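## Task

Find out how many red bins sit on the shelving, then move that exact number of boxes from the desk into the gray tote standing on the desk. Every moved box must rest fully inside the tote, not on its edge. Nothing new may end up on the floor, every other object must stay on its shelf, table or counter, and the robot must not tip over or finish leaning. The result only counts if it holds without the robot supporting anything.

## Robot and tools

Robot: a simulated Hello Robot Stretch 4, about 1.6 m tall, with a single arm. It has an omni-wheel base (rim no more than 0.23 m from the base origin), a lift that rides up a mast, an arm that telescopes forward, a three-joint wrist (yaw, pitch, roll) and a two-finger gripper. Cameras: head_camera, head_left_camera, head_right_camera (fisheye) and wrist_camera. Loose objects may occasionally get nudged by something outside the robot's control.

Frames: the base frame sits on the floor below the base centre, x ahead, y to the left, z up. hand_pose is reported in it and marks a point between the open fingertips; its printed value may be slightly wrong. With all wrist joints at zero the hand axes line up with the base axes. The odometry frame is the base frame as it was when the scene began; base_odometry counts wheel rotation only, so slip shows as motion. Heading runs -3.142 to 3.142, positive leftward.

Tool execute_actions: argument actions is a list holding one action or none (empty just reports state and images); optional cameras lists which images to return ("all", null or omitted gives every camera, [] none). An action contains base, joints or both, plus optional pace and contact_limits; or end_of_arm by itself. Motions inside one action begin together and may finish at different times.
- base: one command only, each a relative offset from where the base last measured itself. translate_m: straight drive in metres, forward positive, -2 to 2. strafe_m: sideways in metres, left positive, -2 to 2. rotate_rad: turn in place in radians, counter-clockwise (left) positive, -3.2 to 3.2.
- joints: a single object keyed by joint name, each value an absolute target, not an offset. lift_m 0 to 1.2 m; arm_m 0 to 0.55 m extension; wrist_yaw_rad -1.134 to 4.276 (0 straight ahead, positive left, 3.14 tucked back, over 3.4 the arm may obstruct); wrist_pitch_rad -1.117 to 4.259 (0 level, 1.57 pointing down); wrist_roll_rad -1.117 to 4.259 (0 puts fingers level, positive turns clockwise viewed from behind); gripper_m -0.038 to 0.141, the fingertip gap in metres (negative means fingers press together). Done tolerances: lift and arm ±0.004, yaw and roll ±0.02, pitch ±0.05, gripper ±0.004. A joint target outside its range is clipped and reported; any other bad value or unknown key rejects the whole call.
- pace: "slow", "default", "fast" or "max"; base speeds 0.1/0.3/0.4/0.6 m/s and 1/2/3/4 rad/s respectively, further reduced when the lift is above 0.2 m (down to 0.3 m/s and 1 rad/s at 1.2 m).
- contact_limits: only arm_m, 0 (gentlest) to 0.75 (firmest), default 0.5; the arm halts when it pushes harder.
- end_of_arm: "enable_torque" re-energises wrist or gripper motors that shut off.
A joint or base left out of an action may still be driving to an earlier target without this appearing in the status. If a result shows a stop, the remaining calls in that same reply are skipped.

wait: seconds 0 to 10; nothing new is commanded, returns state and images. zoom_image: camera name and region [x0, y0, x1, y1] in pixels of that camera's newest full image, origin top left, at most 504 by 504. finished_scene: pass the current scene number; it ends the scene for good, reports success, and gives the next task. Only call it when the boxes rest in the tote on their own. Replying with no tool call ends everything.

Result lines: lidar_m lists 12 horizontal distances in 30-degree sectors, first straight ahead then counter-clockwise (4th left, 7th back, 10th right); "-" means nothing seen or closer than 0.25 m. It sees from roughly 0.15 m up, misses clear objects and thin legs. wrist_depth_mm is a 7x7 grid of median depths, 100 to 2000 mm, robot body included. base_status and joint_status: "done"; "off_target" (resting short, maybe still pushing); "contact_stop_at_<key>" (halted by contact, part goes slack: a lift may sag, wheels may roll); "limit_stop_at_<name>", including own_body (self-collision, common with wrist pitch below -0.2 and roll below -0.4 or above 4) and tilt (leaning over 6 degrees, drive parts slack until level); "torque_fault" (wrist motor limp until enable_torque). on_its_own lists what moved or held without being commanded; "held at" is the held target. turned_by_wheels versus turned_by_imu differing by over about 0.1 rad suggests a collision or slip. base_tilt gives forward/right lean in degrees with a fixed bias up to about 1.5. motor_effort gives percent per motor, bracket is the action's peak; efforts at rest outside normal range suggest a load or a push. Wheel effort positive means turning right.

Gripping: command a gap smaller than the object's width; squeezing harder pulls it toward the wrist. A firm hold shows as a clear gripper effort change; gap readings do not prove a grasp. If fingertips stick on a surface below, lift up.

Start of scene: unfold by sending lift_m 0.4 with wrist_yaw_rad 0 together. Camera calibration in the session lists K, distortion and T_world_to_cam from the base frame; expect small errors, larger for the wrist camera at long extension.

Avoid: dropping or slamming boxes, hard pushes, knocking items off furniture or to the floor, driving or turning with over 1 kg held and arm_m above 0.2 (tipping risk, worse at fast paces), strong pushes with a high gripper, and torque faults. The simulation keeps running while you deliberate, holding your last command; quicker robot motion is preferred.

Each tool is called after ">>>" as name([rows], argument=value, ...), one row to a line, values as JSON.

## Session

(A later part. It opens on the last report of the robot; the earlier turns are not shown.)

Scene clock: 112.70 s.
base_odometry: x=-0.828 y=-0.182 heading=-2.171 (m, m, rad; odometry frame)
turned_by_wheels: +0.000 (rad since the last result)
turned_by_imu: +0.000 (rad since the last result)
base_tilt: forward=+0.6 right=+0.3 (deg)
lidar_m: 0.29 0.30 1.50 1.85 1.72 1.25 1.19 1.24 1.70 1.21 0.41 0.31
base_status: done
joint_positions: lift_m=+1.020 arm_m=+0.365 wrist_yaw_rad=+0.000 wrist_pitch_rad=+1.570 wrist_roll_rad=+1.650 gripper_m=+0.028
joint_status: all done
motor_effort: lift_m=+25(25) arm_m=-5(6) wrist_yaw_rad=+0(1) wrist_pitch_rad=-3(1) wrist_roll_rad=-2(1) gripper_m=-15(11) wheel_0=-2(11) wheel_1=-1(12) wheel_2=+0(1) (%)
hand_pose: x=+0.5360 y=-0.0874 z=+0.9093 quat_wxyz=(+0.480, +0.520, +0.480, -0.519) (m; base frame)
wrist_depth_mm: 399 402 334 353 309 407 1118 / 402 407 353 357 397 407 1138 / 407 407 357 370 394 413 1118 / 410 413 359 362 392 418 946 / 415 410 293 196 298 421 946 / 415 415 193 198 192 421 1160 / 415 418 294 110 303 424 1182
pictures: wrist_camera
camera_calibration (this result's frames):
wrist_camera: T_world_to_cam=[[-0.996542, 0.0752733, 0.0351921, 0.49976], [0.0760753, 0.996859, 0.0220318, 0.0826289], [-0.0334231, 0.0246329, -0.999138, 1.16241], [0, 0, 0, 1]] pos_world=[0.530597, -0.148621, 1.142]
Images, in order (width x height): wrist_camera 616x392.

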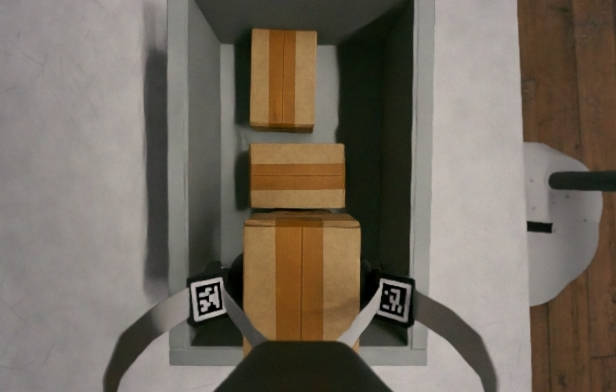

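>>> execute_actions([
  {"joints":{"lift_m":0.914},"pace":"default"},
], cameras=["wrist_camera"])

>>> execute_actions([
  {"joints":{"gripper_m":0.072}},
], cameras=[])

>>> execute_actions([
  {"joints":{"lift_m":1.01},"pace":"fast"},
], cameras=["wrist_camera"])

Scene clock: 114.63 s.
base_odometry: x=-0.828 y=-0.182 heading=-2.171 (m, m, rad; odometry frame)
turned_by_wheels: +0.000 (rad since the last result)
turned_by_imu: +0.000 (rad since the last result)
base_tilt: forward=+0.7 right=+0.3 (deg)
lidar_m: 0.28 0.30 1.51 1.86 1.74 1.25 1.19 1.26 1.70 1.20 0.42 0.30
base_status: not commanded
joint_positions: lift_m=+0.914 arm_m=+0.365 wrist_yaw_rad=+0.000 wrist_pitch_rad=+1.570 wrist_roll_rad=+1.650 gripper_m=+0.028
joint_status: all done
motor_effort: lift_m=+15(23) arm_m=-5(5) wrist_yaw_rad=+0(0) wrist_pitch_rad=-1(2) wrist_roll_rad=-1(1) gripper_m=-13(10) wheel_0=-2(1) wheel_1=-1(1) wheel_2=+0(0) (%)
hand_pose: x=+0.5360 y=-0.0874 z=+0.8041 quat_wxyz=(+0.480, +0.520, +0.480, -0.519) (m; base frame)
wrist_depth_mm: 300 193 273 251 298 206 304 / 300 193 274 253 301 206 307 / 303 193 301 253 303 205 306 / 304 194 276 254 301 204 310 / 306 195 279 197 268 204 312 / 310 188 193 197 192 191 315 / 310 211 268 110 260 202 319
pictures: wrist_camera
camera_calibration (this result's frames):
wrist_camera: T_world_to_cam=[[-0.996542, 0.0752734, 0.0351922, 0.50346], [0.0760754, 0.996859, 0.0220318, 0.0849471], [-0.0334233, 0.0246329, -0.999138, 1.05729], [0, 0, 0, 1]] pos_world=[0.530594, -0.148621, 1.03679]
Images, in order (width x height): wrist_camera 616x392.

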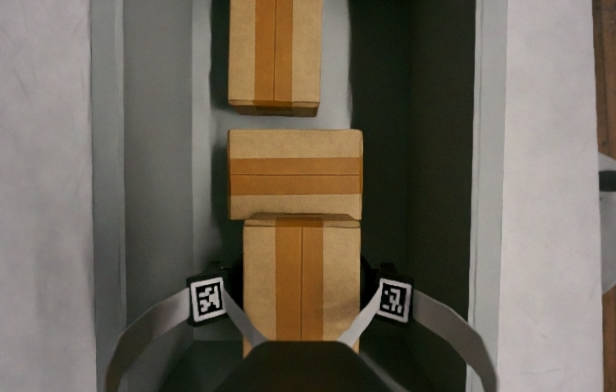

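Scene clock: 115.87 s.
base_odometry: x=-0.828 y=-0.182 heading=-2.171 (m, m, rad; odometry frame)
turned_by_wheels: +0.000 (rad since the last result)
turned_by_imu: +0.000 (rad since the last result)
base_tilt: forward=+0.7 right=+0.3 (deg)
lidar_m: 0.28 0.31 1.50 1.85 1.74 1.25 1.19 1.24 1.69 1.21 0.41 0.30
base_status: not commanded
joint_positions: lift_m=+0.914 arm_m=+0.365 wrist_yaw_rad=+0.000 wrist_pitch_rad=+1.570 wrist_roll_rad=+1.650 gripper_m=+0.072
joint_status: all done
motor_effort: lift_m=+15(15) arm_m=-5(5) wrist_yaw_rad=+0(1) wrist_pitch_rad=-1(2) wrist_roll_rad=+0(1) gripper_m=+0(14) wheel_0=-1(2) wheel_1=-1(1) wheel_2=+0(0) (%)
hand_pose: x=+0.5360 y=-0.0874 z=+0.8041 quat_wxyz=(+0.480, +0.520, +0.480, -0.519) (m; base frame)
wrist_depth_mm: 298 191 272 251 300 206 304 / 301 193 276 252 303 205 307 / 303 193 300 253 301 204 307 / 304 195 276 254 303 205 312 / 307 195 278 206 300 204 312 / 310 195 197 207 198 202 314 / 309 190 268 110 266 193 315
pictures: none
No camera images: the call's "cameras" was empty. Leave "cameras" out to get every camera's image.

Scene clock: 117.03 s.
base_odometry: x=-0.828 y=-0.182 heading=-2.171 (m, m, rad; odometry frame)
turned_by_wheels: +0.000 (rad since the last result)
turned_by_imu: +0.000 (rad since the last result)
base_tilt: forward=+0.6 right=+0.3 (deg)
lidar_m: 0.27 0.30 1.49 1.85 1.75 1.26 1.18 1.25 1.71 1.21 0.42 0.29
base_status: not commanded
joint_positions: lift_m=+1.010 arm_m=+0.365 wrist_yaw_rad=+0.000 wrist_pitch_rad=+1.570 wrist_roll_rad=+1.650 gripper_m=+0.072
joint_status: all done
motor_effort: lift_m=+25(27) arm_m=-5(5) wrist_yaw_rad=+0(0) wrist_pitch_rad=-2(4) wrist_roll_rad=-1(1) gripper_m=-5(1) wheel_0=-1(1) wheel_1=-1(1) wheel_2=+0(0) (%)
hand_pose: x=+0.5360 y=-0.0874 z=+0.8993 quat_wxyz=(+0.480, +0.520, +0.480, -0.519) (m; base frame)
wrist_depth_mm: 392 394 332 345 310 399 1138 / 394 394 345 347 345 399 1118 / 397 397 351 353 342 404 1118 / 399 399 351 349 343 407 917 / 402 402 351 300 300 410 931 / 402 404 197 303 199 413 1160 / 404 404 287 110 307 413 1138
pictures: wrist_camera
camera_calibration (this result's frames):
wrist_camera: T_world_to_cam=[[-0.996542, 0.0752732, 0.0351921, 0.500105], [0.0760752, 0.996859, 0.0220318, 0.0828495], [-0.0334232, 0.0246329, -0.999138, 1.15243], [0, 0, 0, 1]] pos_world=[0.530591, -0.148621, 1.13202]
Images, in order (width x height): wrist_camera 616x392.

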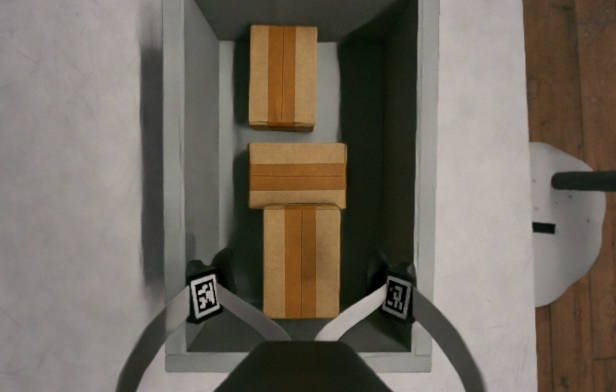

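>>> execute_actions([
  {"base":{"strafe_m":-0.97},"joints":{"arm_m":0.312,"wrist_roll_rad":1.43,"gripper_m":0.11},"pace":"fast"},
], cameras=["wrist_camera"])

Scene clock: 121.33 s.
base_odometry: x=-1.629 y=+0.365 heading=-2.171 (m, m, rad; odometry frame)
turned_by_wheels: +0.000 (rad since the last result)
turned_by_imu: +0.000 (rad since the last result)
base_tilt: forward=+0.6 right=+0.2 (deg)
lidar_m: 0.28 0.30 0.43 1.18 1.74 1.21 1.18 1.22 1.52 1.42 1.49 0.30
base_status: done
joint_positions: lift_m=+1.010 arm_m=+0.313 wrist_yaw_rad=+0.000 wrist_pitch_rad=+1.570 wrist_roll_rad=+1.431 gripper_m=+0.110
joint_status: all done
motor_effort: lift_m=+25(25) arm_m=-5(6) wrist_yaw_rad=+1(0) wrist_pitch_rad=-2(1) wrist_roll_rad=+0(6) gripper_m=+0(3) wheel_0=+0(12) wheel_1=+1(9) wheel_2=+0(1) (%)
hand_pose: x=+0.4840 y=-0.0874 z=+0.8993 quat_wxyz=(+0.534, +0.464, +0.534, -0.464) (m; base frame)
wrist_depth_mm: 392 392 1118 1118 1118 1118 1160 / 394 394 397 397 402 1098 1118 / 399 399 402 404 399 402 1138 / 349 402 404 402 402 407 1138 / 355 399 404 355 407 410 917 / 407 404 404 410 219 931 1160 / 407 410 407 110 413 946 1160
pictures: wrist_camera
camera_calibration (this result's frames):
wrist_camera: T_world_to_cam=[[-0.988953, -0.144002, 0.0351427, 0.425507], [-0.143295, 0.989438, 0.0218807, 0.192464], [-0.0379224, 0.0166033, -0.999143, 1.15218], [0, 0, 0, 1]] pos_world=[0.492079, -0.148287, 1.13202]
Images, in order (width x height): wrist_camera 616x392.

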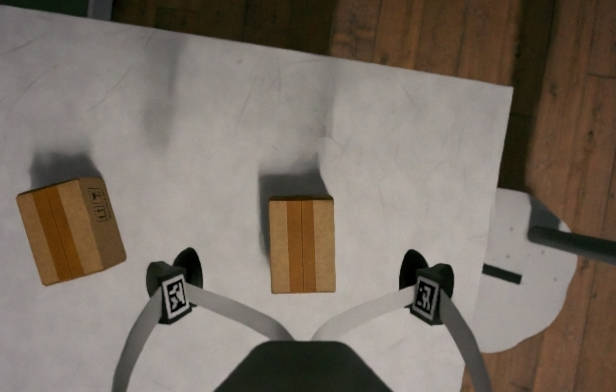

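>>> execute_actions([
  {"joints":{"lift_m":0.862,"wrist_roll_rad":1.41},"pace":"fast"},
], cameras=[])

>>> execute_actions([
  {"joints":{"gripper_m":0.028}},
], cameras=["wrist_camera"])

>>> execute_actions([
  {"joints":{"lift_m":1.02,"wrist_roll_rad":1.65},"pace":"fast"},
], cameras=[])

>>> execute_actions([
  {"base":{"strafe_m":0.85},"joints":{"arm_m":0.364},"pace":"fast"},
], cameras=["wrist_camera"])

Scene clock: 127.83 s.
base_odometry: x=-1.629 y=+0.365 heading=-2.171 (m, m, rad; odometry frame)
turned_by_wheels: +0.000 (rad since the last result)
turned_by_imu: +0.000 (rad since the last result)
base_tilt: forward=+0.6 right=+0.3 (deg)
lidar_m: 0.29 0.30 0.41 1.21 1.71 1.24 1.17 1.22 1.53 1.43 1.48 0.28
base_status: not commanded
joint_positions: lift_m=+0.862 arm_m=+0.313 wrist_yaw_rad=+0.000 wrist_pitch_rad=+1.570 wrist_roll_rad=+1.411 gripper_m=+0.110
joint_status: all done
motor_effort: lift_m=+15(24) arm_m=-5(5) wrist_yaw_rad=+0(0) wrist_pitch_rad=-1(0) wrist_roll_rad=+0(1) gripper_m=+3(1) wheel_0=+1(0) wheel_1=+1(1) wheel_2=+0(0) (%)
hand_pose: x=+0.4840 y=-0.0874 z=+0.7521 quat_wxyz=(+0.539, +0.459, +0.538, -0.458) (m; base frame)
wrist_depth_mm: 248 249 249 250 251 253 960 / 249 251 252 253 254 254 254 / 251 253 253 253 255 255 258 / 252 253 255 254 256 257 258 / 255 256 256 208 258 259 260 / 254 256 216 208 219 260 262 / 258 258 260 110 262 262 264
pictures: none
No camera images: the call's "cameras" was empty. Leave "cameras" out to get every camera's image.

Scene clock: 129.50 s.
base_odometry: x=-1.629 y=+0.365 heading=-2.171 (m, m, rad; odometry frame)
turned_by_wheels: +0.000 (rad since the last result)
turned_by_imu: +0.000 (rad since the last result)
base_tilt: forward=+0.6 right=+0.2 (deg)
lidar_m: 0.29 0.30 0.42 1.19 1.72 1.23 1.16 1.23 1.53 1.43 1.47 0.29
base_status: not commanded
joint_positions: lift_m=+0.862 arm_m=+0.313 wrist_yaw_rad=+0.000 wrist_pitch_rad=+1.570 wrist_roll_rad=+1.411 gripper_m=+0.028
joint_status: all done
motor_effort: lift_m=+15(15) arm_m=-5(5) wrist_yaw_rad=+0(0) wrist_pitch_rad=-1(0) wrist_roll_rad=+0(0) gripper_m=-9(9) wheel_0=+1(1) wheel_1=+1(1) wheel_2=+0(0) (%)
hand_pose: x=+0.4840 y=-0.0874 z=+0.7521 quat_wxyz=(+0.539, +0.459, +0.538, -0.458) (m; base frame)
wrist_depth_mm: 248 249 250 251 252 253 976 / 250 250 252 253 253 254 256 / 251 254 253 254 255 256 256 / 254 253 255 257 256 256 258 / 254 255 255 196 257 258 260 / 255 256 194 197 192 262 262 / 258 258 258 110 262 262 263
pictures: wrist_camera
camera_calibration (this result's frames):
wrist_camera: T_world_to_cam=[[-0.985874, -0.163757, 0.035152, 0.427451], [-0.16306, 0.986374, 0.0218679, 0.204992], [-0.038254, 0.0158271, -0.999143, 1.00517], [0, 0, 0, 1]] pos_world=[0.493291, -0.14811, 0.9848]
Images, in order (width x height): wrist_camera 616x392.

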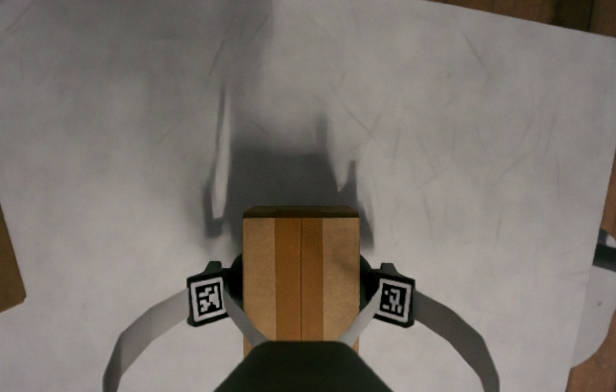

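Scene clock: 130.90 s.
base_odometry: x=-1.629 y=+0.365 heading=-2.171 (m, m, rad; odometry frame)
turned_by_wheels: +0.000 (rad since the last result)
turned_by_imu: +0.000 (rad since the last result)
base_tilt: forward=+0.7 right=+0.3 (deg)
lidar_m: 0.27 0.30 0.42 1.17 1.70 1.22 1.18 1.22 1.51 1.43 1.48 0.30
base_status: not commanded
joint_positions: lift_m=+1.020 arm_m=+0.313 wrist_yaw_rad=+0.000 wrist_pitch_rad=+1.570 wrist_roll_rad=+1.649 gripper_m=+0.028
joint_status: all done
motor_effort: lift_m=+25(27) arm_m=-5(5) wrist_yaw_rad=+0(0) wrist_pitch_rad=-1(1) wrist_roll_rad=+1(4) gripper_m=-15(14) wheel_0=+0(1) wheel_1=+1(1) wheel_2=+0(0) (%)
hand_pose: x=+0.4840 y=-0.0874 z=+0.9093 quat_wxyz=(+0.480, +0.519, +0.480, -0.519) (m; base frame)
wrist_depth_mm: 991 1098 1118 1098 1098 1118 1138 / 402 399 413 410 410 1138 1138 / 404 410 410 415 415 931 1160 / 410 415 410 413 415 931 931 / 364 415 410 196 415 931 931 / 413 384 194 198 191 421 1160 / 418 418 421 110 421 427 1160
pictures: none
No camera images: the call's "cameras" was empty. Leave "cameras" out to get every camera's image.

Scene clock: 134.63 s.
base_odometry: x=-0.927 y=-0.115 heading=-2.171 (m, m, rad; odometry frame)
turned_by_wheels: +0.000 (rad since the last result)
turned_by_imu: +0.000 (rad since the last result)
base_tilt: forward=+0.6 right=+0.3 (deg)
lidar_m: 0.28 0.31 0.41 1.96 1.74 1.25 1.19 1.23 1.70 2.28 0.43 0.30
base_status: done
joint_positions: lift_m=+1.020 arm_m=+0.363 wrist_yaw_rad=+0.000 wrist_pitch_rad=+1.570 wrist_roll_rad=+1.650 gripper_m=+0.028
joint_status: all done
motor_effort: lift_m=+25(25) arm_m=+5(5) wrist_yaw_rad=+0(1) wrist_pitch_rad=-1(1) wrist_roll_rad=+2(2) gripper_m=-12(11) wheel_0=-1(12) wheel_1=-1(11) wheel_2=+0(1) (%)
hand_pose: x=+0.5343 y=-0.0874 z=+0.9093 quat_wxyz=(+0.480, +0.519, +0.480, -0.519) (m; base frame)
wrist_depth_mm: 402 402 402 404 407 407 1118 / 399 402 407 407 410 410 1160 / 404 407 370 359 373 413 1138 / 407 410 322 359 370 418 917 / 413 410 294 197 298 418 931 / 415 413 193 197 192 421 1160 / 415 418 297 110 322 424 1160
pictures: wrist_camera
camera_calibration (this result's frames):
wrist_camera: T_world_to_cam=[[-0.996627, 0.0741955, 0.0350585, 0.498115], [0.0749942, 0.99694, 0.0220413, 0.0833361], [-0.0333159, 0.0245961, -0.999142, 1.1623], [0, 0, 0, 1]] pos_world=[0.528908, -0.148627, 1.142]
Images, in order (width x height): wrist_camera 616x392.

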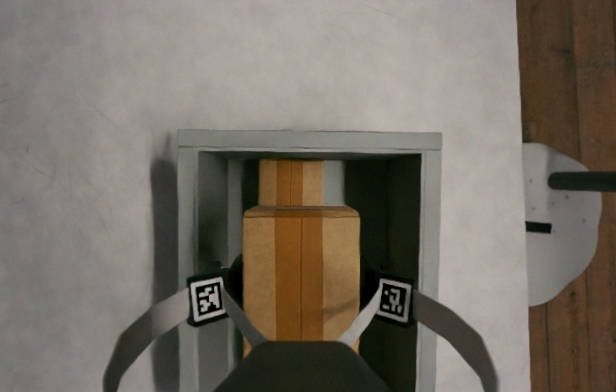

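>>> execute_actions([
  {"joints":{"lift_m":0.914},"pace":"default"},
], cameras=["wrist_camera"])

>>> execute_actions([
  {"joints":{"gripper_m":0.072}},
], cameras=[])

>>> execute_actions([
  {"joints":{"lift_m":1.04,"wrist_roll_rad":0.5},"pace":"fast"},
], cameras=["wrist_camera","head_camera"])

Scene clock: 136.47 s.
base_odometry: x=-0.927 y=-0.115 heading=-2.171 (m, m, rad; odometry frame)
turned_by_wheels: +0.000 (rad since the last result)
turned_by_imu: +0.000 (rad since the last result)
base_tilt: forward=+0.6 right=+0.3 (deg)
lidar_m: 0.28 0.30 0.41 1.97 1.72 1.24 1.19 1.23 1.69 2.28 0.42 0.30
base_status: not commanded
joint_positions: lift_m=+0.914 arm_m=+0.363 wrist_yaw_rad=+0.000 wrist_pitch_rad=+1.570 wrist_roll_rad=+1.650 gripper_m=+0.028
joint_status: all done
motor_effort: lift_m=+15(26) arm_m=+5(5) wrist_yaw_rad=+0(0) wrist_pitch_rad=-2(1) wrist_roll_rad=+2(2) gripper_m=-11(12) wheel_0=-1(1) wheel_1=-1(1) wheel_2=+0(0) (%)
hand_pose: x=+0.5343 y=-0.0874 z=+0.8041 quat_wxyz=(+0.480, +0.519, +0.480, -0.519) (m; base frame)
wrist_depth_mm: 298 298 301 301 301 304 306 / 298 303 301 303 304 306 306 / 303 191 204 200 195 188 310 / 303 207 282 254 306 206 310 / 306 210 254 197 290 206 314 / 309 193 194 198 191 191 315 / 310 210 287 110 314 193 315
pictures: wrist_camera
camera_calibration (this result's frames):
wrist_camera: T_world_to_cam=[[-0.996627, 0.074195, 0.0350586, 0.501806], [0.0749937, 0.99694, 0.0220413, 0.0856553], [-0.033316, 0.0245961, -0.999142, 1.05717], [0, 0, 0, 1]] pos_world=[0.528911, -0.148627, 1.03679]
Images, in order (width x height): wrist_camera 616x392.

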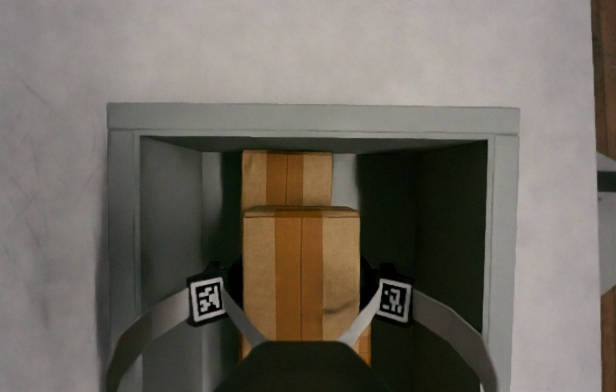

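Scene clock: 137.70 s.
base_odometry: x=-0.927 y=-0.115 heading=-2.171 (m, m, rad; odometry frame)
turned_by_wheels: +0.000 (rad since the last result)
turned_by_imu: +0.000 (rad since the last result)
base_tilt: forward=+0.6 right=+0.4 (deg)
lidar_m: 0.27 0.30 0.41 1.97 1.73 1.25 1.19 1.25 1.70 2.27 0.41 0.31
base_status: not commanded
joint_positions: lift_m=+0.914 arm_m=+0.363 wrist_yaw_rad=+0.000 wrist_pitch_rad=+1.570 wrist_roll_rad=+1.650 gripper_m=+0.072
joint_status: all done
motor_effort: lift_m=+15(15) arm_m=+5(5) wrist_yaw_rad=+0(0) wrist_pitch_rad=-2(0) wrist_roll_rad=+2(2) gripper_m=-3(14) wheel_0=-1(1) wheel_1=-1(1) wheel_2=+0(0) (%)
hand_pose: x=+0.5343 y=-0.0874 z=+0.8041 quat_wxyz=(+0.480, +0.519, +0.480, -0.519) (m; base frame)
wrist_depth_mm: 298 298 300 300 301 304 306 / 298 301 303 303 304 306 307 / 301 190 204 200 194 188 309 / 304 208 282 254 304 206 310 / 304 208 254 206 306 205 314 / 307 192 197 206 199 204 315 / 312 209 286 110 310 192 317
pictures: none
No camera images: the call's "cameras" was empty. Leave "cameras" out to get every camera's image.

Scene clock: 139.00 s.
base_odometry: x=-0.927 y=-0.115 heading=-2.171 (m, m, rad; odometry frame)
turned_by_wheels: +0.000 (rad since the last result)
turned_by_imu: +0.000 (rad since the last result)
base_tilt: forward=+0.6 right=+0.4 (deg)
lidar_m: 0.28 0.30 0.43 1.97 1.70 1.23 1.18 1.25 1.71 2.26 0.42 0.31
base_status: not commanded
joint_positions: lift_m=+1.040 arm_m=+0.363 wrist_yaw_rad=+0.000 wrist_pitch_rad=+1.570 wrist_roll_rad=+0.501 gripper_m=+0.072
joint_status: all done
motor_effort: lift_m=+25(26) arm_m=+5(5) wrist_yaw_rad=+0(0) wrist_pitch_rad=+0(1) wrist_roll_rad=-1(6) gripper_m=-1(3) wheel_0=-1(1) wheel_1=-1(1) wheel_2=+0(0) (%)
hand_pose: x=+0.5343 y=-0.0874 z=+0.9293 quat_wxyz=(+0.685, +0.175, +0.685, -0.175) (m; base frame)
wrist_depth_mm: 421 427 421 427 430 433 436 / 427 427 427 427 433 433 439 / 427 424 430 377 427 433 436 / 430 430 427 382 382 436 439 / 343 424 379 332 370 439 442 / 427 332 198 430 199 445 445 / 433 322 427 110 442 439 1205
pictures: head_camera, wrist_camera
camera_calibration (this result's frames):
wrist_camera: T_world_to_cam=[[-0.475773, -0.878853, 0.0354685, 0.13545], [-0.878847, 0.476629, 0.0212907, 0.5477], [-0.0356167, -0.0210418, -0.999144, 1.17953], [0, 0, 0, 1]] pos_world=[0.587799, -0.117189, 1.16206]
Images, in order (width x height): head_camera 420x560, wrist_camera 616x392.

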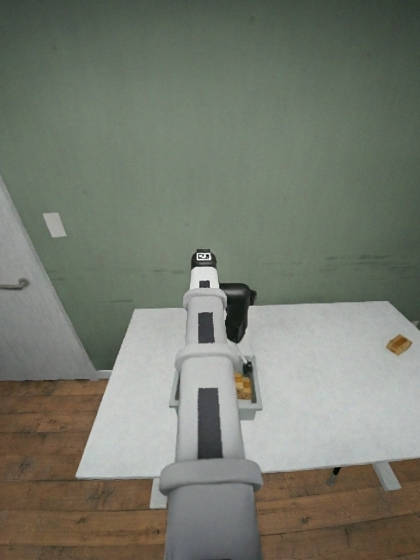

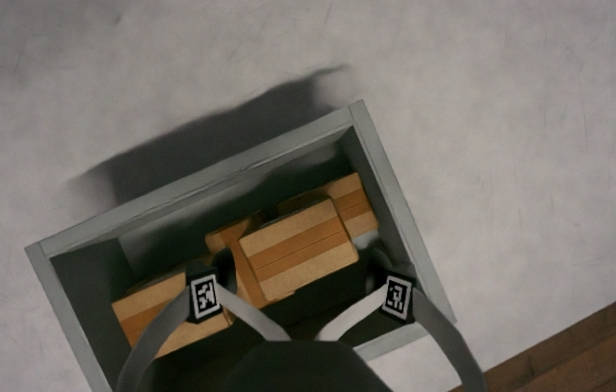

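>>> finished_scene(scene=2)

The scene is finished: the task was done.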